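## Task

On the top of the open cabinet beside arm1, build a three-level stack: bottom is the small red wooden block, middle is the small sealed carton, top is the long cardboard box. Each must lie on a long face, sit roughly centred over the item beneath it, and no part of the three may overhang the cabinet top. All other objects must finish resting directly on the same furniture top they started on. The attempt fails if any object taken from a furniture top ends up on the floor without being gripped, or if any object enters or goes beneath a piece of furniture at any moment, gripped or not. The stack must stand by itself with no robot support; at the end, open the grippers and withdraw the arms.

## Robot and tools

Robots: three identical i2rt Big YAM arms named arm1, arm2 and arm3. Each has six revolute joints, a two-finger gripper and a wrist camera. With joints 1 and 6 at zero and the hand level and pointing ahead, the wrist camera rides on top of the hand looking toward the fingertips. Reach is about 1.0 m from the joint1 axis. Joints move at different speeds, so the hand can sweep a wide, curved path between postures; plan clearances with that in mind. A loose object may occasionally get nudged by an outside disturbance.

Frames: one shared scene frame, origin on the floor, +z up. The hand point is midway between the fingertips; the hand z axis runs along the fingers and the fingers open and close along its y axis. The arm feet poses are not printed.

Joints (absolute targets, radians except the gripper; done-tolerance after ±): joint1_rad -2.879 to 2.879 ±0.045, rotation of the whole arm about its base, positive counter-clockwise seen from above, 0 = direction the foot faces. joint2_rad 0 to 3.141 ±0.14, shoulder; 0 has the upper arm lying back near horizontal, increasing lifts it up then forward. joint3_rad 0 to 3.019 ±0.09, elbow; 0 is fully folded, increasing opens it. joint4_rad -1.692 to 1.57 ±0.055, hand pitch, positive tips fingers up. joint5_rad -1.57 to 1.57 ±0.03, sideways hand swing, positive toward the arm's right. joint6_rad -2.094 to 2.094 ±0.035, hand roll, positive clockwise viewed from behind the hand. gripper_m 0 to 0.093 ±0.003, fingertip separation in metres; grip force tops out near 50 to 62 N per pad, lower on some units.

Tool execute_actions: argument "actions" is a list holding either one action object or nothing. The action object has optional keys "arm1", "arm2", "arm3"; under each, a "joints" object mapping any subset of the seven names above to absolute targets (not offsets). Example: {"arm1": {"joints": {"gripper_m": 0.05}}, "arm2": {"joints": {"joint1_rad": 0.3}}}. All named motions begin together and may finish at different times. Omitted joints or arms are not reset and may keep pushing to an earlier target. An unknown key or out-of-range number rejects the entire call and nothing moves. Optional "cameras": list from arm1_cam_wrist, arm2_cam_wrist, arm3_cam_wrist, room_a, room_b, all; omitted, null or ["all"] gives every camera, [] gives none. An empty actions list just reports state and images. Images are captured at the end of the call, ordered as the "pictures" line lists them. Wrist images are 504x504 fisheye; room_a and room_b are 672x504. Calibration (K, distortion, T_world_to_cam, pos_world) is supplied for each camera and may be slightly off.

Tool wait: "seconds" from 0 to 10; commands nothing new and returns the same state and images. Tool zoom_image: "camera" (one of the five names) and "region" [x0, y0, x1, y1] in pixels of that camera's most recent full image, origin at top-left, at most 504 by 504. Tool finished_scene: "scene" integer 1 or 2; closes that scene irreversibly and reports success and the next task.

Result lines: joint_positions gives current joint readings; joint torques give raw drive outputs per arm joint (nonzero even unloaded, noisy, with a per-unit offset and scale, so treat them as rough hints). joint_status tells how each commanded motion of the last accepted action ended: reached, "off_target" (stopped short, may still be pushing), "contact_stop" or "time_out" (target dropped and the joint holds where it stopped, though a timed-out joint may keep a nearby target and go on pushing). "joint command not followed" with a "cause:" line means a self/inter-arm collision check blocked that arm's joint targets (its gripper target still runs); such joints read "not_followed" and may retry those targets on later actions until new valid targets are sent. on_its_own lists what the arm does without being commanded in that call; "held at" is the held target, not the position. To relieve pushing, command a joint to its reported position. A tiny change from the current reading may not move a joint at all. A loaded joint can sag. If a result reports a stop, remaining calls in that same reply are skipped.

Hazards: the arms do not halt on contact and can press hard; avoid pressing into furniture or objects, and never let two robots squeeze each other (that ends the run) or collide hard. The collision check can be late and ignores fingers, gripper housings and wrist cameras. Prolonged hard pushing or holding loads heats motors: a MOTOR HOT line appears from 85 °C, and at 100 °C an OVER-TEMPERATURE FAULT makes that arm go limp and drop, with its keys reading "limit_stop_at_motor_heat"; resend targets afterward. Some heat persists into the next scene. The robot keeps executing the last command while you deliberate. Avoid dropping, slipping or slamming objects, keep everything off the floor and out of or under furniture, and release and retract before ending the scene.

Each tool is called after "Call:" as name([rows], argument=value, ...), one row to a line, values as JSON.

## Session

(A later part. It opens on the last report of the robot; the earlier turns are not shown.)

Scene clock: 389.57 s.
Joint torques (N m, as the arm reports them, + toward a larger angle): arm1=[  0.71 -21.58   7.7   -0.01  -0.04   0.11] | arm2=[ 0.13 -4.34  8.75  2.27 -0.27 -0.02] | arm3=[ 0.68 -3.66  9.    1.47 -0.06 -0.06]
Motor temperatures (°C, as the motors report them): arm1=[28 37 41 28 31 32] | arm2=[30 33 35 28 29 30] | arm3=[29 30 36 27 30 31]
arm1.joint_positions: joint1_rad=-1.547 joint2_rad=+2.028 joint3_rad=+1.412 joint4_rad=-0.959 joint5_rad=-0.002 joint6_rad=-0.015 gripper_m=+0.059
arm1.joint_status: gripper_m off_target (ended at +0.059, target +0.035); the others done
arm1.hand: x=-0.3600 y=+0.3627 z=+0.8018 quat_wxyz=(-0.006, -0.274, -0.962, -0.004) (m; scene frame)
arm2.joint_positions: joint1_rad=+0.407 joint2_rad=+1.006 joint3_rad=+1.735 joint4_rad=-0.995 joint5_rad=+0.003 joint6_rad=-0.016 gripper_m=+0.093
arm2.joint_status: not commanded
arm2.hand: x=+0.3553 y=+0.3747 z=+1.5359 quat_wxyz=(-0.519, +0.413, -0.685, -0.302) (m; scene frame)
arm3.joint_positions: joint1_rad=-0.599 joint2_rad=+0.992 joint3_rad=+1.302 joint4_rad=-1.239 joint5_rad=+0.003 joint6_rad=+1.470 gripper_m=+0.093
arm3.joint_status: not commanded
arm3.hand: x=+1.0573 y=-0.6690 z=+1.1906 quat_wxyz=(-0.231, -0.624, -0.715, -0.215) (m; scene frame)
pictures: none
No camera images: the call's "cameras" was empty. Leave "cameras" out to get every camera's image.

Call:
execute_actions([
  {"arm1": {"joints": {"joint2_rad": 1.86, "joint3_rad": 1.525, "joint4_rad": -1.2}}},
], cameras=["room_b"])

Call:
zoom_image(camera="room_b", region=[225, 140, 305, 205])

Scene clock: 396.17 s.
Joint torques (N m, as the arm reports them, + toward a larger angle): arm1=[  0.65 -21.31  11.59  -0.14  -0.04   0.11] | arm2=[ 0.01 -4.67  8.91  2.33 -0.26 -0.02] | arm3=[-0.07 -4.55  9.05  1.52 -0.02 -0.04]
Motor temperatures (°C, as the motors report them): arm1=[28 37 40 28 31 32] | arm2=[30 33 35 28 29 30] | arm3=[29 30 36 27 30 31]
arm1.joint_positions: joint1_rad=-1.547 joint2_rad=+1.869 joint3_rad=+1.494 joint4_rad=-1.193 joint5_rad=-0.002 joint6_rad=-0.015 gripper_m=+0.059
arm1.joint_status: all done
arm1.hand: x=-0.3675 y=+0.3662 z=+0.9146 quat_wxyz=(-0.009, -0.274, -0.962, -0.003) (m; scene frame)
arm2.joint_positions: joint1_rad=+0.407 joint2_rad=+1.006 joint3_rad=+1.735 joint4_rad=-0.995 joint5_rad=+0.003 joint6_rad=-0.016 gripper_m=+0.093
arm2.joint_status: not commanded
arm2.hand: x=+0.3553 y=+0.3747 z=+1.5359 quat_wxyz=(-0.519, +0.413, -0.685, -0.302) (m; scene frame)
arm3.joint_positions: joint1_rad=-0.599 joint2_rad=+0.992 joint3_rad=+1.302 joint4_rad=-1.239 joint5_rad=+0.003 joint6_rad=+1.470 gripper_m=+0.093
arm3.joint_status: not commanded
arm3.hand: x=+1.0573 y=-0.6690 z=+1.1906 quat_wxyz=(-0.231, -0.624, -0.715, -0.215) (m; scene frame)
pictures: room_b
Images, in order (width x height): room_b 672x504.

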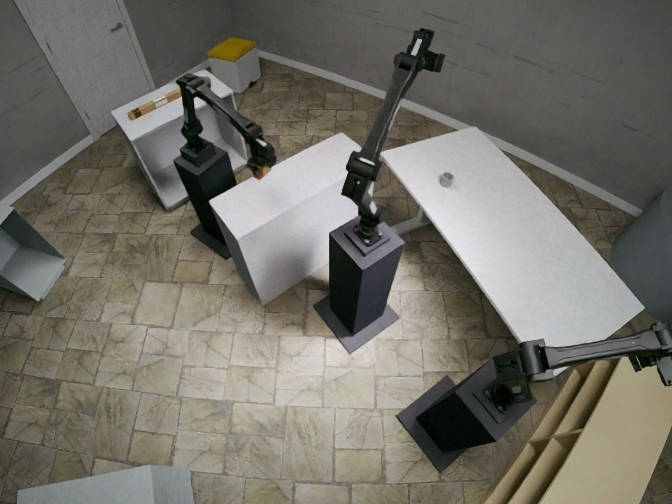

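Region (225, 140, 305, 205) of room_b's 672x504 image, scaled by 6.300, with more detail than that image has; it fills the top 410 rows of this view, and the rest is white.

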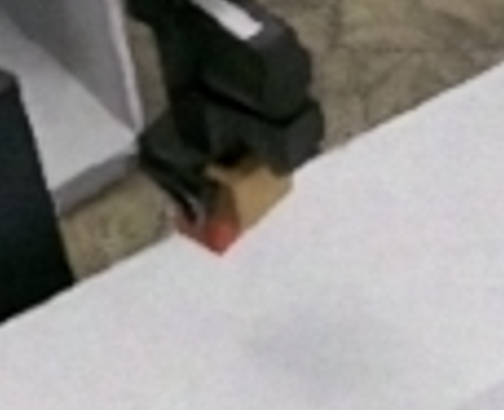

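Call:
execute_actions([
  {"arm1": {"joints": {"joint1_rad": 1.118, "joint6_rad": -0.278}}},
], cameras=["arm1_cam_wrist", "room_b"])

Scene clock: 400.47 s.
Joint torques (N m, as the arm reports them, + toward a larger angle): arm1=[ -0.84 -22.1   11.39  -0.19  -0.01  -0.12] | arm2=[ 0.22 -4.76  8.8   2.31 -0.24 -0.01] | arm3=[ 0.24 -4.07  8.95  1.51 -0.05 -0.01]
Motor temperatures (°C, as the motors report them): arm1=[28 37 41 28 31 32] | arm2=[30 33 35 28 29 30] | arm3=[29 30 37 27 30 31]
arm1.joint_positions: joint1_rad=+1.128 joint2_rad=+1.876 joint3_rad=+1.494 joint4_rad=-1.193 joint5_rad=-0.003 joint6_rad=-0.266 gripper_m=+0.059
arm1.joint_status: all done
arm1.hand: x=-1.1145 y=+1.1430 z=+0.8996 quat_wxyz=(-0.001, +0.926, -0.377, +0.008) (m; scene frame)
arm2.joint_positions: joint1_rad=+0.407 joint2_rad=+1.006 joint3_rad=+1.735 joint4_rad=-0.995 joint5_rad=+0.003 joint6_rad=-0.016 gripper_m=+0.093
arm2.joint_status: not commanded
arm2.hand: x=+0.3553 y=+0.3747 z=+1.5359 quat_wxyz=(-0.519, +0.413, -0.685, -0.302) (m; scene frame)
arm3.joint_positions: joint1_rad=-0.599 joint2_rad=+0.992 joint3_rad=+1.302 joint4_rad=-1.239 joint5_rad=+0.003 joint6_rad=+1.470 gripper_m=+0.093
arm3.joint_status: not commanded
arm3.hand: x=+1.0573 y=-0.6690 z=+1.1906 quat_wxyz=(-0.231, -0.624, -0.715, -0.215) (m; scene frame)
pictures: arm1_cam_wrist, room_b
camera_calibration (this result's frames):
arm1_cam_wrist: T_world_to_cam=[[0.682774, 0.730421, 0.0174671, -0.0929357], [0.58092, -0.557215, 0.593332, 0.757189], [0.443115, -0.394965, -0.804768, 1.79213], [0, 0, 0, 1]] pos_world=[-1.17053, 1.19763, 0.994612]
Images, in order (width x height): arm1_cam_wrist 504x504, room_b 672x504.

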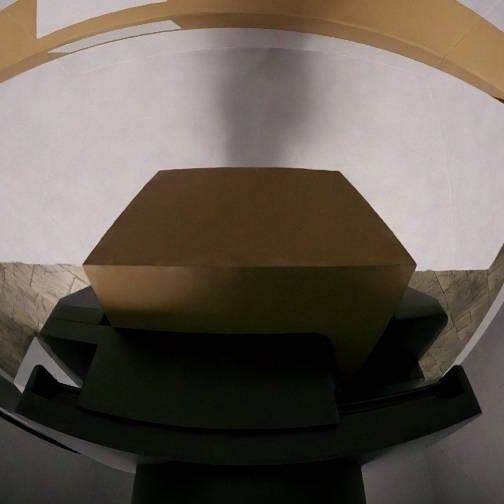

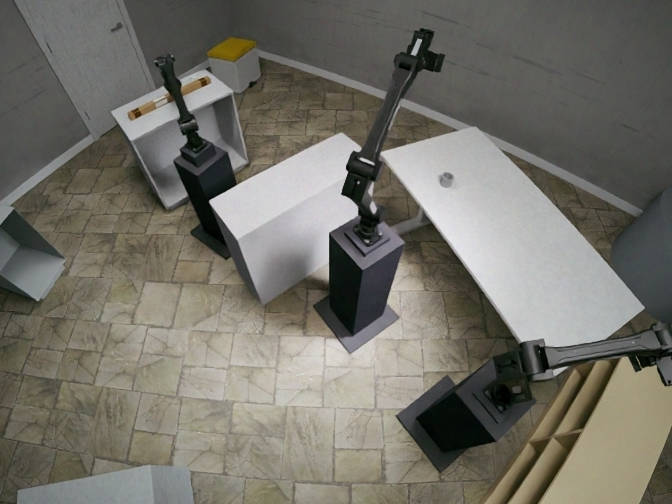

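Call:
execute_actions([
  {"arm1": {"joints": {"joint2_rad": 1.97, "joint3_rad": 1.462, "joint4_rad": -1.036}}},
], cameras=[])

Scene clock: 406.50 s.
Joint torques (N m, as the arm reports them, + toward a larger angle): arm1=[ -0.11 -22.84   9.07   0.26  -0.02  -0.12] | arm2=[-0.04 -4.9   8.77  2.26 -0.26  0.01] | arm3=[ 0.4  -4.29  8.74  1.27 -0.05  0.01]
Motor temperatures (°C, as the motors report them): arm1=[28 37 41 28 31 32] | arm2=[30 32 35 28 29 30] | arm3=[29 30 37 27 30 31]
arm1.joint_positions: joint1_rad=+1.125 joint2_rad=+1.986 joint3_rad=+1.451 joint4_rad=-1.042 joint5_rad=-0.002 joint6_rad=-0.267 gripper_m=+0.059
arm1.joint_status: all done
arm1.hand: x=-1.1170 y=+1.1526 z=+0.8256 quat_wxyz=(-0.001, +0.926, -0.378, +0.009) (m; scene frame)
arm2.joint_positions: joint1_rad=+0.407 joint2_rad=+1.006 joint3_rad=+1.735 joint4_rad=-0.995 joint5_rad=+0.003 joint6_rad=-0.016 gripper_m=+0.093
arm2.joint_status: not commanded
arm2.hand: x=+0.3553 y=+0.3747 z=+1.5359 quat_wxyz=(-0.519, +0.413, -0.685, -0.302) (m; scene frame)
arm3.joint_positions: joint1_rad=-0.599 joint2_rad=+0.992 joint3_rad=+1.302 joint4_rad=-1.239 joint5_rad=+0.003 joint6_rad=+1.470 gripper_m=+0.093
arm3.joint_status: not commanded
arm3.hand: x=+1.0573 y=-0.6690 z=+1.1906 quat_wxyz=(-0.231, -0.624, -0.715, -0.215) (m; scene frame)
pictures: none
No camera images: the call's "cameras" was empty. Leave "cameras" out to get every camera's image.

Call:
execute_actions([
  {"arm1": {"joints": {"joint2_rad": 2.015}}},
], cameras=[])

Scene clock: 409.10 s.
Joint torques (N m, as the arm reports them, + toward a larger angle): arm1=[ -0.27 -20.02   8.92   0.22  -0.02  -0.11] | arm2=[-0.11 -5.18  8.79  2.25 -0.27  0.  ] | arm3=[ 0.12 -4.57  8.95  1.45 -0.06  0.  ]
Motor temperatures (°C, as the motors report them): arm1=[28 38 41 28 31 32] | arm2=[30 32 35 28 29 30] | arm3=[29 30 37 27 30 31]
arm1.joint_positions: joint1_rad=+1.124 joint2_rad=+1.996 joint3_rad=+1.451 joint4_rad=-1.039 joint5_rad=-0.002 joint6_rad=-0.267 gripper_m=+0.059
arm1.joint_status: all done
arm1.hand: x=-1.1162 y=+1.1523 z=+0.8200 quat_wxyz=(+0.001, +0.926, -0.378, +0.012) (m; scene frame)
arm2.joint_positions: joint1_rad=+0.407 joint2_rad=+1.006 joint3_rad=+1.735 joint4_rad=-0.995 joint5_rad=+0.003 joint6_rad=-0.016 gripper_m=+0.093
arm2.joint_status: not commanded
arm2.hand: x=+0.3553 y=+0.3747 z=+1.5359 quat_wxyz=(-0.519, +0.413, -0.685, -0.302) (m; scene frame)
arm3.joint_positions: joint1_rad=-0.599 joint2_rad=+0.992 joint3_rad=+1.302 joint4_rad=-1.239 joint5_rad=+0.003 joint6_rad=+1.470 gripper_m=+0.093
arm3.joint_status: not commanded
arm3.hand: x=+1.0573 y=-0.6690 z=+1.1906 quat_wxyz=(-0.231, -0.624, -0.715, -0.215) (m; scene frame)
pictures: none
No camera images: the call's "cameras" was empty. Leave "cameras" out to get every camera's image.

Call:
execute_actions([
  {"arm1": {"joints": {"joint2_rad": 1.996, "gripper_m": 0.093}}},
], cameras=[])

Call:
execute_actions([
  {"arm1": {"joints": {"joint2_rad": 1.72}}},
], cameras=["arm1_cam_wrist", "room_a"])

Scene clock: 411.97 s.
Joint torques (N m, as the arm reports them, + toward a larger angle): arm1=[ -0.42 -21.6    8.91   0.22  -0.03  -0.11] | arm2=[ 0.34 -4.61  8.79  2.28 -0.28 -0.02] | arm3=[ 0.55 -3.9   8.9   1.5  -0.02  0.  ]
Motor temperatures (°C, as the motors report them): arm1=[28 37 41 28 31 32] | arm2=[30 32 35 28 29 30] | arm3=[29 30 37 27 30 31]
arm1.joint_positions: joint1_rad=+1.124 joint2_rad=+1.995 joint3_rad=+1.451 joint4_rad=-1.039 joint5_rad=-0.002 joint6_rad=-0.267 gripper_m=+0.093
arm1.joint_status: all done
arm1.hand: x=-1.1163 y=+1.1524 z=+0.8204 quat_wxyz=(+0.001, +0.926, -0.378, +0.012) (m; scene frame)
arm2.joint_positions: joint1_rad=+0.407 joint2_rad=+1.006 joint3_rad=+1.735 joint4_rad=-0.995 joint5_rad=+0.003 joint6_rad=-0.016 gripper_m=+0.093
arm2.joint_status: not commanded
arm2.hand: x=+0.3553 y=+0.3747 z=+1.5359 quat_wxyz=(-0.519, +0.413, -0.685, -0.302) (m; scene frame)
arm3.joint_positions: joint1_rad=-0.599 joint2_rad=+0.992 joint3_rad=+1.302 joint4_rad=-1.239 joint5_rad=+0.003 joint6_rad=+1.470 gripper_m=+0.093
arm3.joint_status: not commanded
arm3.hand: x=+1.0573 y=-0.6690 z=+1.1906 quat_wxyz=(-0.231, -0.624, -0.715, -0.215) (m; scene frame)
pictures: none
No camera images: the call's "cameras" was empty. Leave "cameras" out to get every camera's image.

Scene clock: 413.40 s.
Joint torques (N m, as the arm reports them, + toward a larger angle): arm1=[ -0.4  -19.93  10.98   0.82  -0.03  -0.11] | arm2=[ 0.01 -5.11  8.83  2.31 -0.29 -0.01] | arm3=[ 0.45 -4.23  8.96  1.53 -0.08 -0.07]
Motor temperatures (°C, as the motors report them): arm1=[28 37 41 28 31 32] | arm2=[30 32 35 28 29 30] | arm3=[29 30 37 27 30 31]
arm1.joint_positions: joint1_rad=+1.124 joint2_rad=+1.725 joint3_rad=+1.445 joint4_rad=-1.039 joint5_rad=-0.002 joint6_rad=-0.267 gripper_m=+0.093
arm1.joint_status: all done
arm1.hand: x=-1.1248 y=+1.1627 z=+0.9669 quat_wxyz=(-0.079, +0.919, -0.374, -0.093) (m; scene frame)
arm2.joint_positions: joint1_rad=+0.407 joint2_rad=+1.006 joint3_rad=+1.735 joint4_rad=-0.995 joint5_rad=+0.003 joint6_rad=-0.016 gripper_m=+0.093
arm2.joint_status: not commanded
arm2.hand: x=+0.3553 y=+0.3747 z=+1.5359 quat_wxyz=(-0.519, +0.413, -0.685, -0.302) (m; scene frame)
arm3.joint_positions: joint1_rad=-0.599 joint2_rad=+0.992 joint3_rad=+1.302 joint4_rad=-1.239 joint5_rad=+0.003 joint6_rad=+1.470 gripper_m=+0.093
arm3.joint_status: not commanded
arm3.hand: x=+1.0573 y=-0.6690 z=+1.1906 quat_wxyz=(-0.231, -0.624, -0.715, -0.215) (m; scene frame)
pictures: arm1_cam_wrist, room_a
camera_calibration (this result's frames):
arm1_cam_wrist: T_world_to_cam=[[0.689271, 0.718925, 0.0897291, -0.150672], [0.64424, -0.664852, 0.378056, 1.13878], [0.331451, -0.202776, -0.921424, 1.62238], [0, 0, 0, 1]] pos_world=[-1.16754, 1.19443, 1.0779]
Images, in order (width x height): arm1_cam_wrist 504x504, room_a 672x504.

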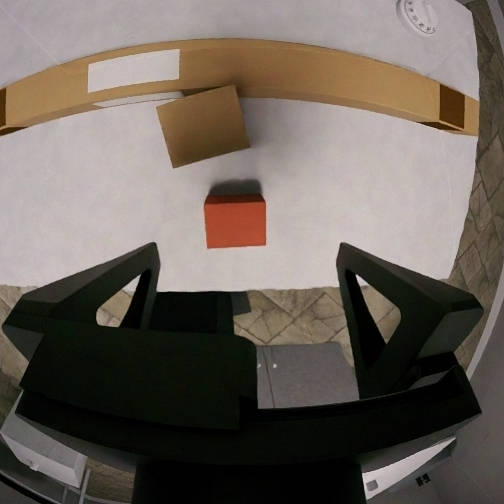

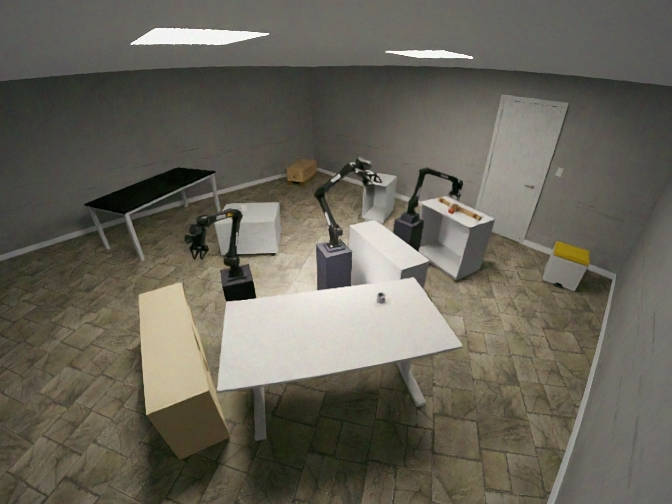

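Call:
execute_actions(actions=[])

Scene clock: 425.97 s.
Joint torques (N m, as the arm reports them, + toward a larger angle): arm1=[ -0.39 -19.68  10.89   0.68  -0.03  -0.11] | arm2=[ 0.11 -4.61  8.86  2.23 -0.26  0.01] | arm3=[ 0.43 -4.27  8.98  1.51 -0.02  0.  ]
Motor temperatures (°C, as the motors report them): arm1=[28 37 41 28 31 32] | arm2=[30 32 35 28 29 30] | arm3=[29 29 37 27 30 31]
arm1.joint_positions: joint1_rad=+1.124 joint2_rad=+1.725 joint3_rad=+1.445 joint4_rad=-1.039 joint5_rad=-0.002 joint6_rad=-0.267 gripper_m=+0.093
arm1.joint_status: all done
arm1.hand: x=-1.1248 y=+1.1627 z=+0.9669 quat_wxyz=(-0.079, +0.919, -0.374, -0.093) (m; scene frame)
arm2.joint_positions: joint1_rad=+0.407 joint2_rad=+1.006 joint3_rad=+1.735 joint4_rad=-0.995 joint5_rad=+0.003 joint6_rad=-0.016 gripper_m=+0.093
arm2.joint_status: not commanded
arm2.hand: x=+0.3553 y=+0.3747 z=+1.5359 quat_wxyz=(-0.519, +0.413, -0.685, -0.302) (m; scene frame)
arm3.joint_positions: joint1_rad=-0.599 joint2_rad=+0.992 joint3_rad=+1.302 joint4_rad=-1.239 joint5_rad=+0.003 joint6_rad=+1.470 gripper_m=+0.093
arm3.joint_status: not commanded
arm3.hand: x=+1.0573 y=-0.6690 z=+1.1906 quat_wxyz=(-0.231, -0.624, -0.715, -0.215) (m; scene frame)
pictures: arm1_cam_wrist, arm2_cam_wrist, arm3_cam_wrist, room_a, room_b
camera_calibration (this result's frames):
arm1_cam_wrist: T_world_to_cam=[[0.689271, 0.718925, 0.0897291, -0.150672], [0.64424, -0.664852, 0.378056, 1.13878], [0.331451, -0.202776, -0.921424, 1.62238], [0, 0, 0, 1]] pos_world=[-1.16754, 1.19443, 1.0779]
arm2_cam_wrist: T_world_to_cam=[[0.883192, -0.468594, 0.019799, -0.16629], [-0.355348, -0.696108, -0.623828, 1.35407], [0.306104, 0.543924, -0.781311, 1.01252], [0, 0, 0, 1]] pos_world=[0.318099, 0.313928, 1.63909]
arm3_cam_wrist: T_world_to_cam=[[-0.792977, -0.137006, -0.593647, 1.45416], [-0.448972, 0.790072, 0.417386, 0.5076], [0.411839, 0.597508, -0.688021, 0.909745], [0, 0, 0, 1]] pos_world=[1.00634, -0.745392, 1.27731]
Images, in order (width x height): arm1_cam_wrist 504x504, arm2_cam_wrist 504x504, arm3_cam_wrist 504x504, room_a 672x504, room_b 672x504.

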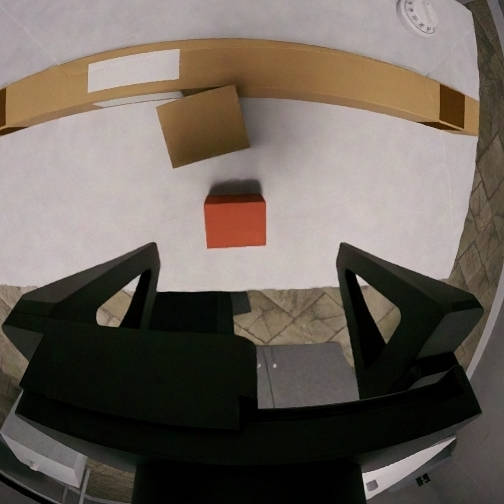

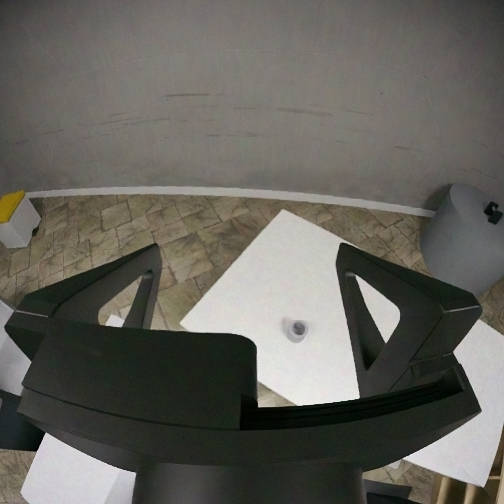

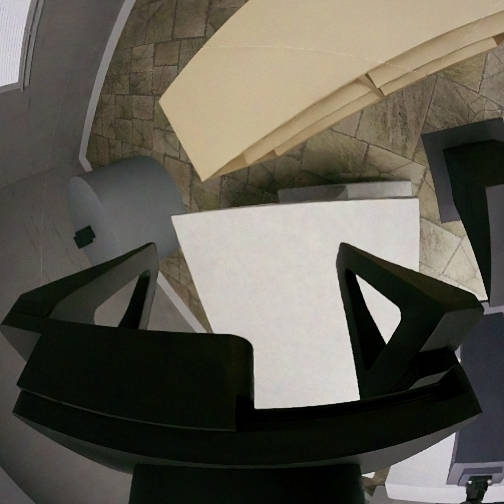

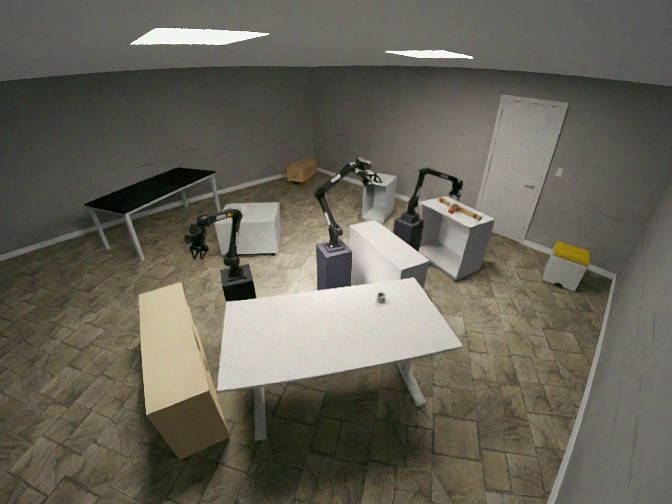

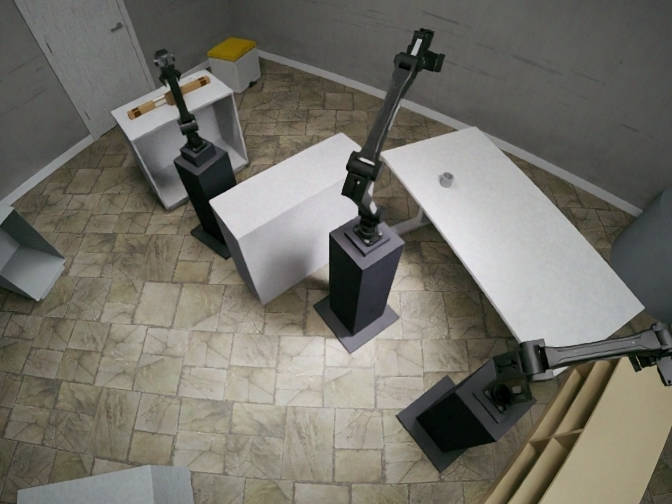

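Call:
zoom_image(camera="room_a", region=[410, 170, 510, 245])

Call:
zoom_image(camera="room_b", region=[110, 50, 240, 150])

Region (410, 170, 510, 245) of room_a's 672x504 image, scaled by 5.040, with more detail than that image has; it fills the top 378 rows of this view, and the rest is white.

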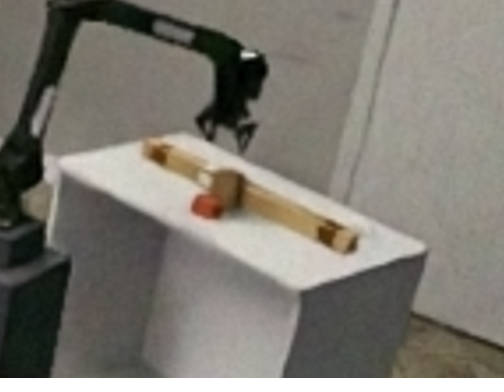

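Region (110, 50, 240, 150) of room_b's 672x504 image, scaled by 3.877, with more detail than that image has; it fills the top 388 rows of this view, and the rest is white.

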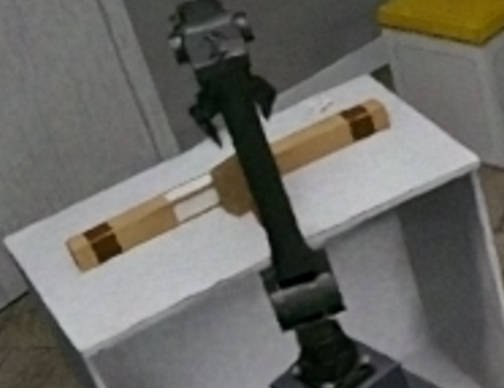

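Call:
execute_actions([
  {"arm1":{"joints":{"joint1_rad":1.194,"joint2_rad":1.9,"joint3_rad":1.80,"joint4_rad":-1.222,"joint6_rad":-0.445}}},
], cameras=[])

Call:
execute_actions([
  {"arm1":{"joints":{"joint2_rad":2.04}}},
], cameras=["arm1_cam_wrist"])

Scene clock: 474.27 s.
Joint torques (N m, as the arm reports them, + toward a larger angle): arm1=[ -0.18 -23.59  13.3    0.21  -0.08  -0.14] | arm2=[-0.03 -4.86  8.76  2.3  -0.27 -0.01] | arm3=[ 0.14 -4.19  9.03  1.33 -0.05 -0.07]
Motor temperatures (°C, as the motors report them): arm1=[28 37 42 28 31 32] | arm2=[30 32 36 28 29 30] | arm3=[29 29 37 27 30 31]
arm1.joint_positions: joint1_rad=+1.200 joint2_rad=+1.909 joint3_rad=+1.758 joint4_rad=-1.215 joint5_rad=-0.001 joint6_rad=-0.431 gripper_m=+0.093
arm1.joint_status: all done
arm1.hand: x=-1.1977 y=+1.1918 z=+0.9822 quat_wxyz=(-0.068, +0.960, -0.262, -0.071) (m; scene frame)
arm2.joint_positions: joint1_rad=+0.407 joint2_rad=+1.006 joint3_rad=+1.735 joint4_rad=-0.995 joint5_rad=+0.003 joint6_rad=-0.016 gripper_m=+0.093
arm2.joint_status: not commanded
arm2.hand: x=+0.3553 y=+0.3747 z=+1.5359 quat_wxyz=(-0.519, +0.413, -0.685, -0.302) (m; scene frame)
arm3.joint_positions: joint1_rad=-0.599 joint2_rad=+0.992 joint3_rad=+1.302 joint4_rad=-1.239 joint5_rad=+0.003 joint6_rad=+1.470 gripper_m=+0.093
arm3.joint_status: not commanded
arm3.hand: x=+1.0573 y=-0.6690 z=+1.1906 quat_wxyz=(-0.231, -0.624, -0.715, -0.215) (m; scene frame)
pictures: none
No camera images: the call's "cameras" was empty. Leave "cameras" out to get every camera's image.

Scene clock: 475.43 s.
Joint torques (N m, as the arm reports them, + toward a larger angle): arm1=[ -0.36 -25.35  11.79  -0.02  -0.08  -0.14] | arm2=[ 0.12 -5.05  8.86  2.19 -0.29  0.03] | arm3=[ 0.59 -4.21  9.11  1.35 -0.05  0.  ]
Motor temperatures (°C, as the motors report them): arm1=[28 37 42 28 31 32] | arm2=[30 32 36 28 29 30] | arm3=[29 29 37 27 30 31]
arm1.joint_positions: joint1_rad=+1.200 joint2_rad=+2.059 joint3_rad=+1.769 joint4_rad=-1.216 joint5_rad=-0.001 joint6_rad=-0.431 gripper_m=+0.093
arm1.joint_status: all done
arm1.hand: x=-1.1975 y=+1.1937 z=+0.8936 quat_wxyz=(-0.023, +0.964, -0.264, -0.017) (m; scene frame)
arm2.joint_positions: joint1_rad=+0.407 joint2_rad=+1.006 joint3_rad=+1.735 joint4_rad=-0.995 joint5_rad=+0.003 joint6_rad=-0.016 gripper_m=+0.093
arm2.joint_status: not commanded
arm2.hand: x=+0.3553 y=+0.3747 z=+1.5359 quat_wxyz=(-0.519, +0.413, -0.685, -0.302) (m; scene frame)
arm3.joint_positions: joint1_rad=-0.599 joint2_rad=+0.992 joint3_rad=+1.302 joint4_rad=-1.239 joint5_rad=+0.003 joint6_rad=+1.470 gripper_m=+0.093
arm3.joint_status: not commanded
arm3.hand: x=+1.0573 y=-0.6690 z=+1.1906 quat_wxyz=(-0.231, -0.624, -0.715, -0.215) (m; scene frame)
pictures: arm1_cam_wrist
camera_calibration (this result's frames):
arm1_cam_wrist: T_world_to_cam=[[0.4923, 0.869228, 0.0456497, -0.492125], [0.71742, -0.434902, 0.544213, 0.898555], [0.492898, -0.235166, -0.837704, 1.74238], [0, 0, 0, 1]] pos_world=[-1.26118, 1.2283, 0.993056]
Images, in order (width x height): arm1_cam_wrist 504x504.

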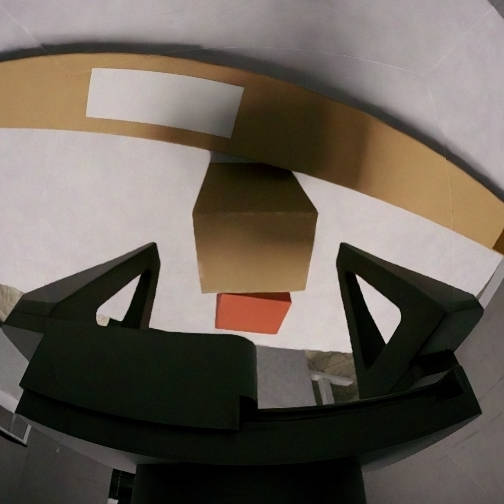

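Call:
execute_actions([
  {"arm1":{"joints":{"joint2_rad":2.13,"joint3_rad":1.82}}},
], cameras=["arm1_cam_wrist"])

Scene clock: 491.03 s.
Joint torques (N m, as the arm reports them, + toward a larger angle): arm1=[ -0.45 -25.5   11.93  -0.14  -0.08  -0.14] | arm2=[ 0.15 -5.28  8.88  2.26 -0.25 -0.02] | arm3=[-0.02 -3.92  8.96  1.52 -0.06  0.01]
Motor temperatures (°C, as the motors report them): arm1=[28 38 42 28 31 32] | arm2=[30 32 36 28 29 30] | arm3=[29 29 37 27 30 31]
arm1.joint_positions: joint1_rad=+1.200 joint2_rad=+2.139 joint3_rad=+1.784 joint4_rad=-1.216 joint5_rad=-0.001 joint6_rad=-0.431 gripper_m=+0.093
arm1.joint_status: all done
arm1.hand: x=-1.1965 y=+1.1934 z=+0.8494 quat_wxyz=(-0.002, +0.964, -0.264, +0.008) (m; scene frame)
arm2.joint_positions: joint1_rad=+0.407 joint2_rad=+1.006 joint3_rad=+1.735 joint4_rad=-0.995 joint5_rad=+0.003 joint6_rad=-0.016 gripper_m=+0.093
arm2.joint_status: not commanded
arm2.hand: x=+0.3553 y=+0.3747 z=+1.5359 quat_wxyz=(-0.519, +0.413, -0.685, -0.302) (m; scene frame)
arm3.joint_positions: joint1_rad=-0.599 joint2_rad=+0.992 joint3_rad=+1.302 joint4_rad=-1.239 joint5_rad=+0.003 joint6_rad=+1.470 gripper_m=+0.093
arm3.joint_status: not commanded
arm3.hand: x=+1.0573 y=-0.6690 z=+1.1906 quat_wxyz=(-0.231, -0.624, -0.715, -0.215) (m; scene frame)
pictures: arm1_cam_wrist
camera_calibration (this result's frames):
arm1_cam_wrist: T_world_to_cam=[[0.49193, 0.870465, 0.0172107, -0.468103], [0.695945, -0.405027, 0.59297, 0.819065], [0.52313, -0.279722, -0.805041, 1.76643], [0, 0, 0, 1]] pos_world=[-1.26382, 1.23332, 0.944422]
Images, in order (width x height): arm1_cam_wrist 504x504.

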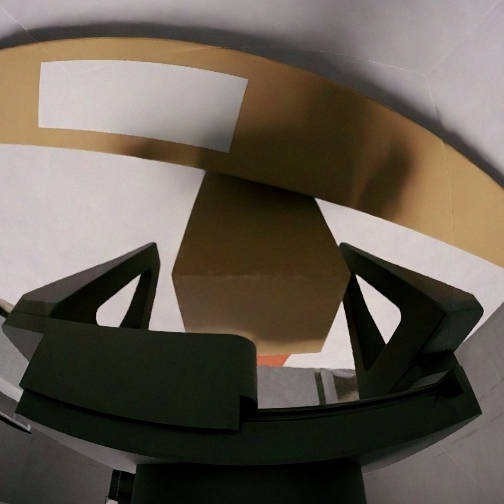

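Call:
execute_actions([
  {"arm1":{"joints":{"gripper_m":0.04}}},
], cameras=[])

Call:
execute_actions([
  {"arm1":{"joints":{"joint2_rad":1.9}}},
], cameras=["arm1_cam_wrist"])

Scene clock: 494.43 s.
Joint torques (N m, as the arm reports them, + toward a larger angle): arm1=[ -0.37 -25.52  11.94  -0.12  -0.08  -0.13] | arm2=[-0.36 -4.79  8.9   2.34 -0.27  0.02] | arm3=[-0.13 -4.66  8.93  1.47 -0.04 -0.06]
Motor temperatures (°C, as the motors report them): arm1=[28 38 43 28 31 32] | arm2=[30 32 36 28 29 30] | arm3=[29 29 37 27 30 31]
arm1.joint_positions: joint1_rad=+1.200 joint2_rad=+2.139 joint3_rad=+1.784 joint4_rad=-1.217 joint5_rad=+0.000 joint6_rad=-0.432 gripper_m=+0.059
arm1.joint_status: gripper_m off_target (ended at +0.059, target +0.040)
arm1.hand: x=-1.1964 y=+1.1933 z=+0.8494 quat_wxyz=(-0.002, +0.965, -0.264, +0.008) (m; scene frame)
arm2.joint_positions: joint1_rad=+0.407 joint2_rad=+1.006 joint3_rad=+1.735 joint4_rad=-0.995 joint5_rad=+0.003 joint6_rad=-0.016 gripper_m=+0.093
arm2.joint_status: not commanded
arm2.hand: x=+0.3553 y=+0.3747 z=+1.5359 quat_wxyz=(-0.519, +0.413, -0.685, -0.302) (m; scene frame)
arm3.joint_positions: joint1_rad=-0.599 joint2_rad=+0.992 joint3_rad=+1.302 joint4_rad=-1.239 joint5_rad=+0.003 joint6_rad=+1.470 gripper_m=+0.093
arm3.joint_status: not commanded
arm3.hand: x=+1.0573 y=-0.6690 z=+1.1906 quat_wxyz=(-0.231, -0.624, -0.715, -0.215) (m; scene frame)
pictures: none
No camera images: the call's "cameras" was empty. Leave "cameras" out to get every camera's image.

Scene clock: 495.83 s.
Joint torques (N m, as the arm reports them, + toward a larger angle): arm1=[ -0.41 -23.71  11.82   0.37  -0.09  -0.12] | arm2=[-0.12 -4.8   8.7   2.25 -0.27  0.  ] | arm3=[ 0.55 -4.4   8.89  1.53 -0.03 -0.01]
Motor temperatures (°C, as the motors report them): arm1=[28 38 43 28 31 32] | arm2=[30 32 36 28 29 30] | arm3=[29 29 37 27 30 31]
arm1.joint_positions: joint1_rad=+1.200 joint2_rad=+1.913 joint3_rad=+1.795 joint4_rad=-1.218 joint5_rad=+0.000 joint6_rad=-0.432 gripper_m=+0.059
arm1.joint_status: all done
arm1.hand: x=-1.2037 y=+1.2002 z=+0.9951 quat_wxyz=(-0.078, +0.959, -0.261, -0.082) (m; scene frame)
arm2.joint_positions: joint1_rad=+0.407 joint2_rad=+1.006 joint3_rad=+1.735 joint4_rad=-0.995 joint5_rad=+0.003 joint6_rad=-0.016 gripper_m=+0.093
arm2.joint_status: not commanded
arm2.hand: x=+0.3553 y=+0.3747 z=+1.5359 quat_wxyz=(-0.519, +0.413, -0.685, -0.302) (m; scene frame)
arm3.joint_positions: joint1_rad=-0.599 joint2_rad=+0.992 joint3_rad=+1.302 joint4_rad=-1.239 joint5_rad=+0.003 joint6_rad=+1.470 gripper_m=+0.093
arm3.joint_status: not commanded
arm3.hand: x=+1.0573 y=-0.6690 z=+1.1906 quat_wxyz=(-0.231, -0.624, -0.715, -0.215) (m; scene frame)
pictures: arm1_cam_wrist
camera_calibration (this result's frames):
arm1_cam_wrist: T_world_to_cam=[[0.497568, 0.859198, 0.119182, -0.554216], [0.76469, -0.499339, 0.40732, 1.12106], [0.409481, -0.111533, -0.905476, 1.65066], [0, 0, 0, 1]] pos_world=[-1.25742, 1.22007, 1.10405]
Images, in order (width x height): arm1_cam_wrist 504x504.

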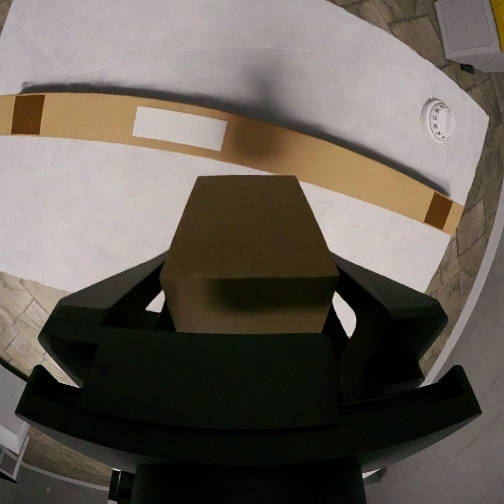

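Call:
execute_actions([
  {"arm1":{"joints":{"joint1_rad":1.128,"joint3_rad":1.6,"joint4_rad":1.55,"joint6_rad":0.008}}},
], cameras=[])

Call:
execute_actions([
  {"arm1":{"joints":{"joint2_rad":2.02,"joint3_rad":0.60}}},
], cameras=["arm1_cam_wrist","room_a"])

Scene clock: 513.87 s.
Joint torques (N m, as the arm reports them, + toward a larger angle): arm1=[  0.89 -23.95  10.87   0.69  -0.08   0.13] | arm2=[-0.34 -4.67  8.83  2.19 -0.29 -0.01] | arm3=[ 0.06 -4.3   8.93  1.34 -0.04 -0.03]
Motor temperatures (°C, as the motors report them): arm1=[28 38 43 28 31 32] | arm2=[30 32 36 29 29 30] | arm3=[29 29 37 27 30 31]
arm1.joint_positions: joint1_rad=+1.119 joint2_rad=+1.925 joint3_rad=+1.577 joint4_rad=+1.538 joint5_rad=+0.000 joint6_rad=-0.006 gripper_m=+0.059
arm1.joint_status: all done
arm1.hand: x=-1.1747 y=+1.2438 z=+1.3758 quat_wxyz=(-0.494, +0.171, -0.089, -0.848) (m; scene frame)
arm2.joint_positions: joint1_rad=+0.407 joint2_rad=+1.006 joint3_rad=+1.735 joint4_rad=-0.995 joint5_rad=+0.003 joint6_rad=-0.016 gripper_m=+0.093
arm2.joint_status: not commanded
arm2.hand: x=+0.3553 y=+0.3747 z=+1.5359 quat_wxyz=(-0.519, +0.413, -0.685, -0.302) (m; scene frame)
arm3.joint_positions: joint1_rad=-0.599 joint2_rad=+0.992 joint3_rad=+1.302 joint4_rad=-1.239 joint5_rad=+0.003 joint6_rad=+1.470 gripper_m=+0.093
arm3.joint_status: not commanded
arm3.hand: x=+1.0573 y=-0.6690 z=+1.1906 quat_wxyz=(-0.231, -0.624, -0.715, -0.215) (m; scene frame)
pictures: none
No camera images: the call's "cameras" was empty. Leave "cameras" out to get every camera's image.

Scene clock: 515.57 s.
Joint torques (N m, as the arm reports them, + toward a larger angle): arm1=[  0.95 -17.51   3.26   1.96  -0.07   0.13] | arm2=[ 0.01 -4.64  8.92  2.35 -0.26 -0.01] | arm3=[-0.03 -4.02  8.96  1.49 -0.07 -0.01]
Motor temperatures (°C, as the motors report them): arm1=[28 38 43 28 31 32] | arm2=[30 32 36 29 29 30] | arm3=[29 29 37 27 30 31]
arm1.joint_positions: joint1_rad=+1.119 joint2_rad=+2.043 joint3_rad=+0.594 joint4_rad=+1.540 joint5_rad=+0.000 joint6_rad=-0.006 gripper_m=+0.059
arm1.joint_status: all done
arm1.hand: x=-1.1060 y=+1.1389 z=+0.8963 quat_wxyz=(-0.374, +0.590, -0.332, -0.634) (m; scene frame)
arm2.joint_positions: joint1_rad=+0.407 joint2_rad=+1.006 joint3_rad=+1.735 joint4_rad=-0.995 joint5_rad=+0.003 joint6_rad=-0.016 gripper_m=+0.093
arm2.joint_status: not commanded
arm2.hand: x=+0.3553 y=+0.3747 z=+1.5359 quat_wxyz=(-0.519, +0.413, -0.685, -0.302) (m; scene frame)
arm3.joint_positions: joint1_rad=-0.599 joint2_rad=+0.992 joint3_rad=+1.302 joint4_rad=-1.239 joint5_rad=+0.003 joint6_rad=+1.470 gripper_m=+0.093
arm3.joint_status: not commanded
arm3.hand: x=+1.0573 y=-0.6690 z=+1.1906 quat_wxyz=(-0.231, -0.624, -0.715, -0.215) (m; scene frame)
pictures: arm1_cam_wrist, room_a
camera_calibration (this result's frames):
arm1_cam_wrist: T_world_to_cam=[[0.870734, 0.490149, 0.0397058, 0.365911], [0.280576, -0.428874, -0.858687, 1.57507], [-0.403856, 0.758829, -0.510959, -0.730028], [0, 0, 0, 1]] pos_world=[-1.05536, 1.05012, 0.96495]
Images, in order (width x height): arm1_cam_wrist 504x504, room_a 672x504.

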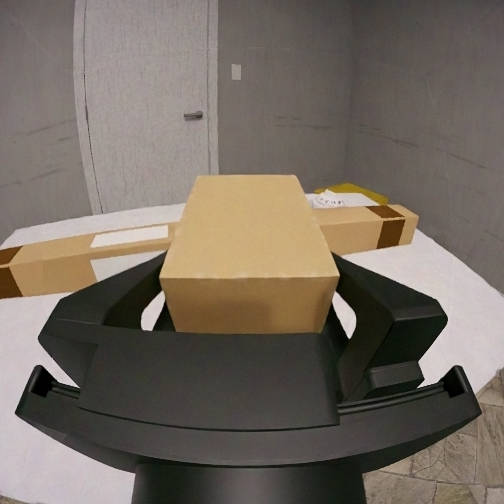

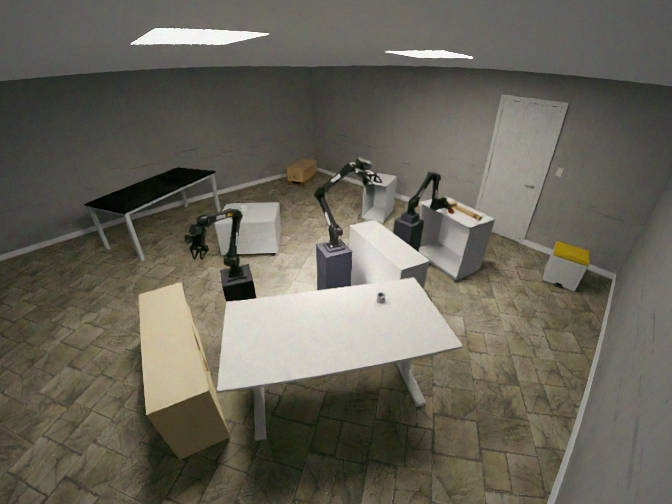

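Call:
execute_actions([
  {"arm1":{"joints":{"joint2_rad":2.055,"joint3_rad":0.635,"joint4_rad":1.483}}},
], cameras=[])

Scene clock: 527.47 s.
Joint torques (N m, as the arm reports them, + toward a larger angle): arm1=[  0.96 -15.79   4.57   1.66  -0.07   0.13] | arm2=[ 0.13 -4.63  8.85  2.23 -0.25 -0.02] | arm3=[ 0.13 -4.89  9.14  1.47 -0.03 -0.01]
Motor temperatures (°C, as the motors report them): arm1=[28 38 40 28 31 32] | arm2=[30 32 36 29 29 30] | arm3=[29 29 37 27 30 31]
arm1.joint_positions: joint1_rad=+1.119 joint2_rad=+2.054 joint3_rad=+0.616 joint4_rad=+1.482 joint5_rad=+0.000 joint6_rad=-0.006 gripper_m=+0.059
arm1.joint_status: all done
arm1.hand: x=-1.1100 y=+1.1462 z=+0.8828 quat_wxyz=(-0.366, +0.605, -0.340, -0.620) (m; scene frame)
arm2.joint_positions: joint1_rad=+0.407 joint2_rad=+1.006 joint3_rad=+1.735 joint4_rad=-0.995 joint5_rad=+0.003 joint6_rad=-0.016 gripper_m=+0.093
arm2.joint_status: not commanded
arm2.hand: x=+0.3553 y=+0.3747 z=+1.5359 quat_wxyz=(-0.519, +0.413, -0.685, -0.302) (m; scene frame)
arm3.joint_positions: joint1_rad=-0.599 joint2_rad=+0.992 joint3_rad=+1.302 joint4_rad=-1.239 joint5_rad=+0.003 joint6_rad=+1.470 gripper_m=+0.093
arm3.joint_status: not commanded
arm3.hand: x=+1.0573 y=-0.6690 z=+1.1906 quat_wxyz=(-0.231, -0.624, -0.715, -0.215) (m; scene frame)
pictures: none
No camera images: the call's "cameras" was empty. Leave "cameras" out to get every camera's image.

Call:
execute_actions([
  {"arm1":{"joints":{"joint2_rad":2.10}}},
], cameras=["arm1_cam_wrist","room_a"])

Scene clock: 530.63 s.
Joint torques (N m, as the arm reports them, + toward a larger angle): arm1=[  0.96 -15.94   3.9    1.6   -0.07   0.09] | arm2=[ 0.38 -4.87  8.78  2.22 -0.27  0.  ] | arm3=[ 0.4  -4.1   8.96  1.33 -0.05 -0.02]
Motor temperatures (°C, as the motors report them): arm1=[28 37 40 28 31 32] | arm2=[30 32 36 29 29 30] | arm3=[29 29 37 27 30 31]
arm1.joint_positions: joint1_rad=+1.119 joint2_rad=+2.100 joint3_rad=+0.619 joint4_rad=+1.485 joint5_rad=+0.000 joint6_rad=-0.003 gripper_m=+0.059
arm1.joint_status: all done
arm1.hand: x=-1.1084 y=+1.1441 z=+0.8600 quat_wxyz=(-0.358, +0.617, -0.349, -0.608) (m; scene frame)
arm2.joint_positions: joint1_rad=+0.407 joint2_rad=+1.006 joint3_rad=+1.735 joint4_rad=-0.995 joint5_rad=+0.003 joint6_rad=-0.016 gripper_m=+0.093
arm2.joint_status: not commanded
arm2.hand: x=+0.3553 y=+0.3747 z=+1.5359 quat_wxyz=(-0.519, +0.413, -0.685, -0.302) (m; scene frame)
arm3.joint_positions: joint1_rad=-0.599 joint2_rad=+0.992 joint3_rad=+1.302 joint4_rad=-1.239 joint5_rad=+0.003 joint6_rad=+1.470 gripper_m=+0.093
arm3.joint_status: not commanded
arm3.hand: x=+1.0573 y=-0.6690 z=+1.1906 quat_wxyz=(-0.231, -0.624, -0.715, -0.215) (m; scene frame)
pictures: arm1_cam_wrist, room_a
camera_calibration (this result's frames):
arm1_cam_wrist: T_world_to_cam=[[0.869721, 0.492114, 0.0375236, 0.36539], [0.314177, -0.493406, -0.811075, 1.61697], [-0.380627, 0.717199, -0.583737, -0.617563], [0, 0, 0, 1]] pos_world=[-1.06087, 1.06093, 0.937281]
Images, in order (width x height): arm1_cam_wrist 504x504, room_a 672x504.

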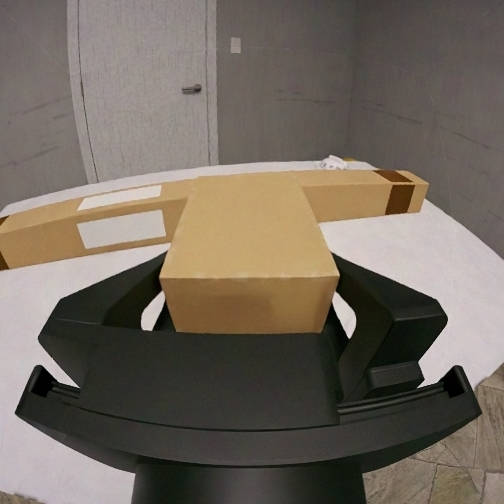

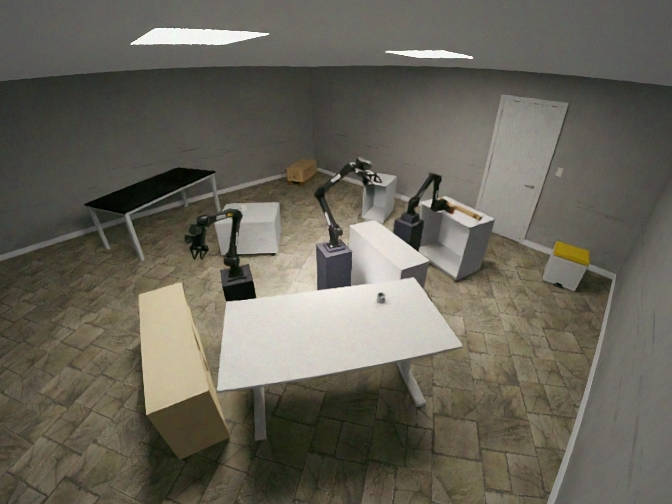

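Call:
zoom_image(camera="room_a", region=[420, 185, 490, 235])

Region (420, 185, 490, 235) of room_a's 672x504 image, scaled by 7.200, with more detail than that image has; it fills the top 360 rows of this view, and the rest is white.

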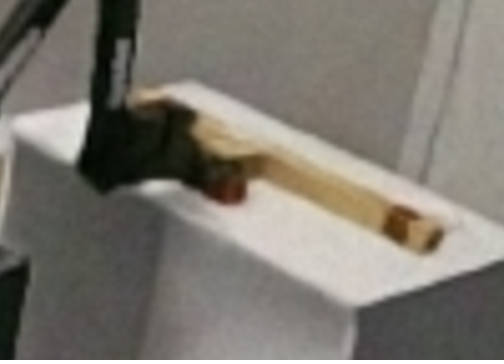

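Release, then lift away.

Call:
execute_actions([
  {"arm1":{"joints":{"gripper_m":0.093}}},
], cameras=["arm1_cam_wrist"])

Scene clock: 534.57 s.
Joint torques (N m, as the arm reports them, + toward a larger angle): arm1=[  0.96 -15.55   3.88   1.58  -0.07   0.1 ] | arm2=[-0.17 -4.88  8.82  2.31 -0.25  0.02] | arm3=[-0.19 -4.4   9.1   1.54 -0.03  0.03]
Motor temperatures (°C, as the motors report them): arm1=[28 37 39 28 31 32] | arm2=[30 32 36 29 29 30] | arm3=[29 29 37 27 30 31]
arm1.joint_positions: joint1_rad=+1.119 joint2_rad=+2.100 joint3_rad=+0.619 joint4_rad=+1.485 joint5_rad=+0.000 joint6_rad=-0.003 gripper_m=+0.093
arm1.joint_status: all done
arm1.hand: x=-1.1084 y=+1.1441 z=+0.8600 quat_wxyz=(-0.358, +0.617, -0.349, -0.608) (m; scene frame)
arm2.joint_positions: joint1_rad=+0.407 joint2_rad=+1.006 joint3_rad=+1.735 joint4_rad=-0.995 joint5_rad=+0.003 joint6_rad=-0.016 gripper_m=+0.093
arm2.joint_status: not commanded
arm2.hand: x=+0.3553 y=+0.3747 z=+1.5359 quat_wxyz=(-0.519, +0.413, -0.685, -0.302) (m; scene frame)
arm3.joint_positions: joint1_rad=-0.599 joint2_rad=+0.992 joint3_rad=+1.302 joint4_rad=-1.239 joint5_rad=+0.003 joint6_rad=+1.470 gripper_m=+0.093
arm3.joint_status: not commanded
arm3.hand: x=+1.0573 y=-0.6690 z=+1.1906 quat_wxyz=(-0.231, -0.624, -0.715, -0.215) (m; scene frame)
pictures: arm1_cam_wrist
camera_calibration (this result's frames):
arm1_cam_wrist: T_world_to_cam=[[0.869721, 0.492114, 0.0375236, 0.36539], [0.314177, -0.493406, -0.811075, 1.61697], [-0.380627, 0.717199, -0.583737, -0.617563], [0, 0, 0, 1]] pos_world=[-1.06087, 1.06093, 0.937281]
Images, in order (width x height): arm1_cam_wrist 504x504.

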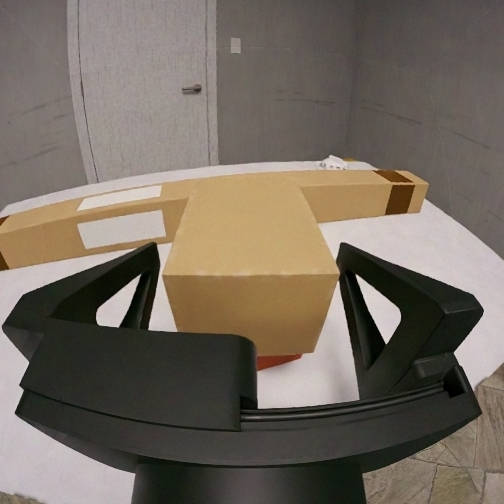

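Call:
execute_actions([
  {"arm1":{"joints":{"joint2_rad":1.78}}},
], cameras=["arm1_cam_wrist"])

Call:
execute_actions([
  {"arm1":{"joints":{"joint1_rad":1.178,"joint3_rad":2.09,"joint4_rad":-1.31,"joint6_rad":1.385,"gripper_m":0.072}}},
], cameras=[])

Call:
execute_actions([
  {"arm1":{"joints":{"joint2_rad":2.12}}},
], cameras=["arm1_cam_wrist","room_a"])

Scene clock: 553.40 s.
Joint torques (N m, as the arm reports them, + toward a larger angle): arm1=[  0.97 -13.89   6.45   1.54  -0.08   0.1 ] | arm2=[-0.53 -4.92  8.84  2.32 -0.24 -0.02] | arm3=[ 0.22 -4.36  8.92  1.43 -0.01  0.01]
Motor temperatures (°C, as the motors report them): arm1=[28 37 38 28 31 32] | arm2=[30 32 36 29 29 30] | arm3=[29 29 37 27 30 31]
arm1.joint_positions: joint1_rad=+1.119 joint2_rad=+1.773 joint3_rad=+0.619 joint4_rad=+1.481 joint5_rad=+0.000 joint6_rad=-0.003 gripper_m=+0.093
arm1.joint_status: all done
arm1.hand: x=-1.1113 y=+1.1441 z=+1.0338 quat_wxyz=(-0.410, +0.511, -0.287, -0.699) (m; scene frame)
arm2.joint_positions: joint1_rad=+0.407 joint2_rad=+1.006 joint3_rad=+1.735 joint4_rad=-0.995 joint5_rad=+0.003 joint6_rad=-0.016 gripper_m=+0.093
arm2.joint_status: not commanded
arm2.hand: x=+0.3553 y=+0.3747 z=+1.5359 quat_wxyz=(-0.519, +0.413, -0.685, -0.302) (m; scene frame)
arm3.joint_positions: joint1_rad=-0.599 joint2_rad=+0.992 joint3_rad=+1.302 joint4_rad=-1.239 joint5_rad=+0.003 joint6_rad=+1.470 gripper_m=+0.093
arm3.joint_status: not commanded
arm3.hand: x=+1.0573 y=-0.6690 z=+1.1906 quat_wxyz=(-0.231, -0.624, -0.715, -0.215) (m; scene frame)
pictures: arm1_cam_wrist
camera_calibration (this result's frames):
arm1_cam_wrist: T_world_to_cam=[[0.873175, 0.486252, 0.0335254, 0.376106], [0.172022, -0.243086, -0.95463, 1.46289], [-0.456041, 0.839326, -0.295903, -1.03833], [0, 0, 0, 1]] pos_world=[-1.05358, 1.04422, 1.07666]
Images, in order (width x height): arm1_cam_wrist 504x504.

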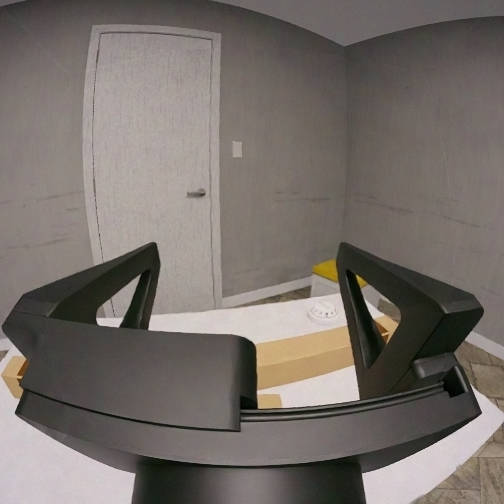

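Scene clock: 555.70 s.
Joint torques (N m, as the arm reports them, + toward a larger angle): arm1=[  0.23 -20.38  14.2    0.69   0.     0.08] | arm2=[ 0.26 -5.01  8.81  2.22 -0.27 -0.01] | arm3=[ 0.07 -4.01  8.96  1.28 -0.03  0.01]
Motor temperatures (°C, as the motors report them): arm1=[28 37 39 28 31 32] | arm2=[30 32 36 29 29 30] | arm3=[29 29 37 27 30 31]
arm1.joint_positions: joint1_rad=+1.177 joint2_rad=+1.777 joint3_rad=+2.044 joint4_rad=-1.304 joint5_rad=+0.000 joint6_rad=+1.371 gripper_m=+0.072
arm1.joint_status: all done
arm1.hand: x=-1.2002 y=+1.2169 z=+1.1913 quat_wxyz=(+0.043, +0.369, -0.892, -0.256) (m; scene frame)
arm2.joint_positions: joint1_rad=+0.407 joint2_rad=+1.006 joint3_rad=+1.735 joint4_rad=-0.995 joint5_rad=+0.003 joint6_rad=-0.016 gripper_m=+0.093
arm2.joint_status: not commanded
arm2.hand: x=+0.3553 y=+0.3747 z=+1.5359 quat_wxyz=(-0.519, +0.413, -0.685, -0.302) (m; scene frame)
arm3.joint_positions: joint1_rad=-0.599 joint2_rad=+0.992 joint3_rad=+1.302 joint4_rad=-1.239 joint5_rad=+0.003 joint6_rad=+1.470 gripper_m=+0.093
arm3.joint_status: not commanded
arm3.hand: x=+1.0573 y=-0.6690 z=+1.1906 quat_wxyz=(-0.231, -0.624, -0.715, -0.215) (m; scene frame)
pictures: none
No camera images: the call's "cameras" was empty. Leave "cameras" out to get every camera's image.

Scene clock: 557.30 s.
Joint torques (N m, as the arm reports them, + toward a larger angle): arm1=[  0.17 -25.92  12.5    0.27   0.01   0.11] | arm2=[ 0.03 -4.55  8.83  2.35 -0.26 -0.02] | arm3=[ 0.15 -4.19  8.89  1.3  -0.02  0.02]
Motor temperatures (°C, as the motors report them): arm1=[28 37 39 28 31 32] | arm2=[30 32 36 29 29 30] | arm3=[29 29 37 27 30 31]
arm1.joint_positions: joint1_rad=+1.177 joint2_rad=+2.120 joint3_rad=+2.058 joint4_rad=-1.307 joint5_rad=+0.000 joint6_rad=+1.372 gripper_m=+0.072
arm1.joint_status: all done
arm1.hand: x=-1.2231 y=+1.2575 z=+0.9683 quat_wxyz=(+0.012, +0.379, -0.920, -0.096) (m; scene frame)
arm2.joint_positions: joint1_rad=+0.407 joint2_rad=+1.006 joint3_rad=+1.735 joint4_rad=-0.995 joint5_rad=+0.003 joint6_rad=-0.016 gripper_m=+0.093
arm2.joint_status: not commanded
arm2.hand: x=+0.3553 y=+0.3747 z=+1.5359 quat_wxyz=(-0.519, +0.413, -0.685, -0.302) (m; scene frame)
arm3.joint_positions: joint1_rad=-0.599 joint2_rad=+0.992 joint3_rad=+1.302 joint4_rad=-1.239 joint5_rad=+0.003 joint6_rad=+1.470 gripper_m=+0.093
arm3.joint_status: not commanded
arm3.hand: x=+1.0573 y=-0.6690 z=+1.1906 quat_wxyz=(-0.231, -0.624, -0.715, -0.215) (m; scene frame)
pictures: arm1_cam_wrist, room_a
camera_calibration (this result's frames):
arm1_cam_wrist: T_world_to_cam=[[0.711062, -0.680861, -0.17555, 1.8926], [-0.516417, -0.675145, 0.526775, -0.286025], [-0.477183, -0.283913, -0.831679, 0.701516], [0, 0, 0, 1]] pos_world=[-1.15871, 1.29466, 1.06635]
Images, in order (width x height): arm1_cam_wrist 504x504, room_a 672x504.

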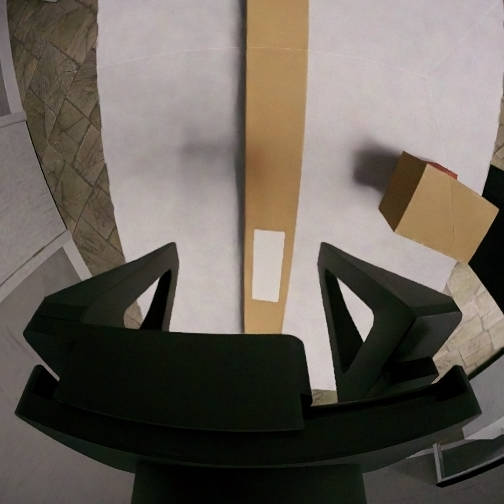

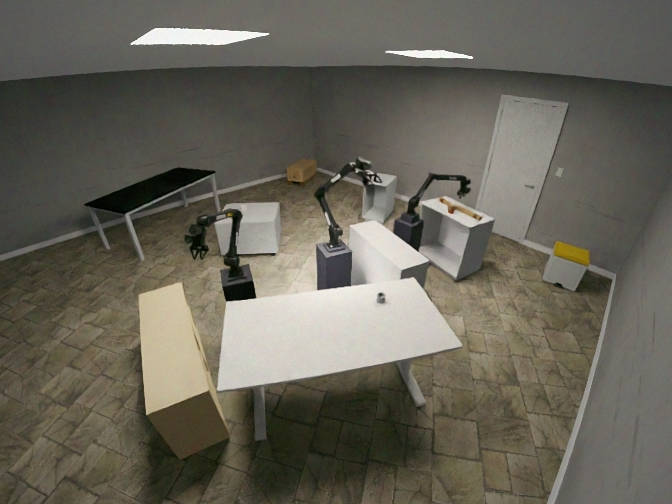

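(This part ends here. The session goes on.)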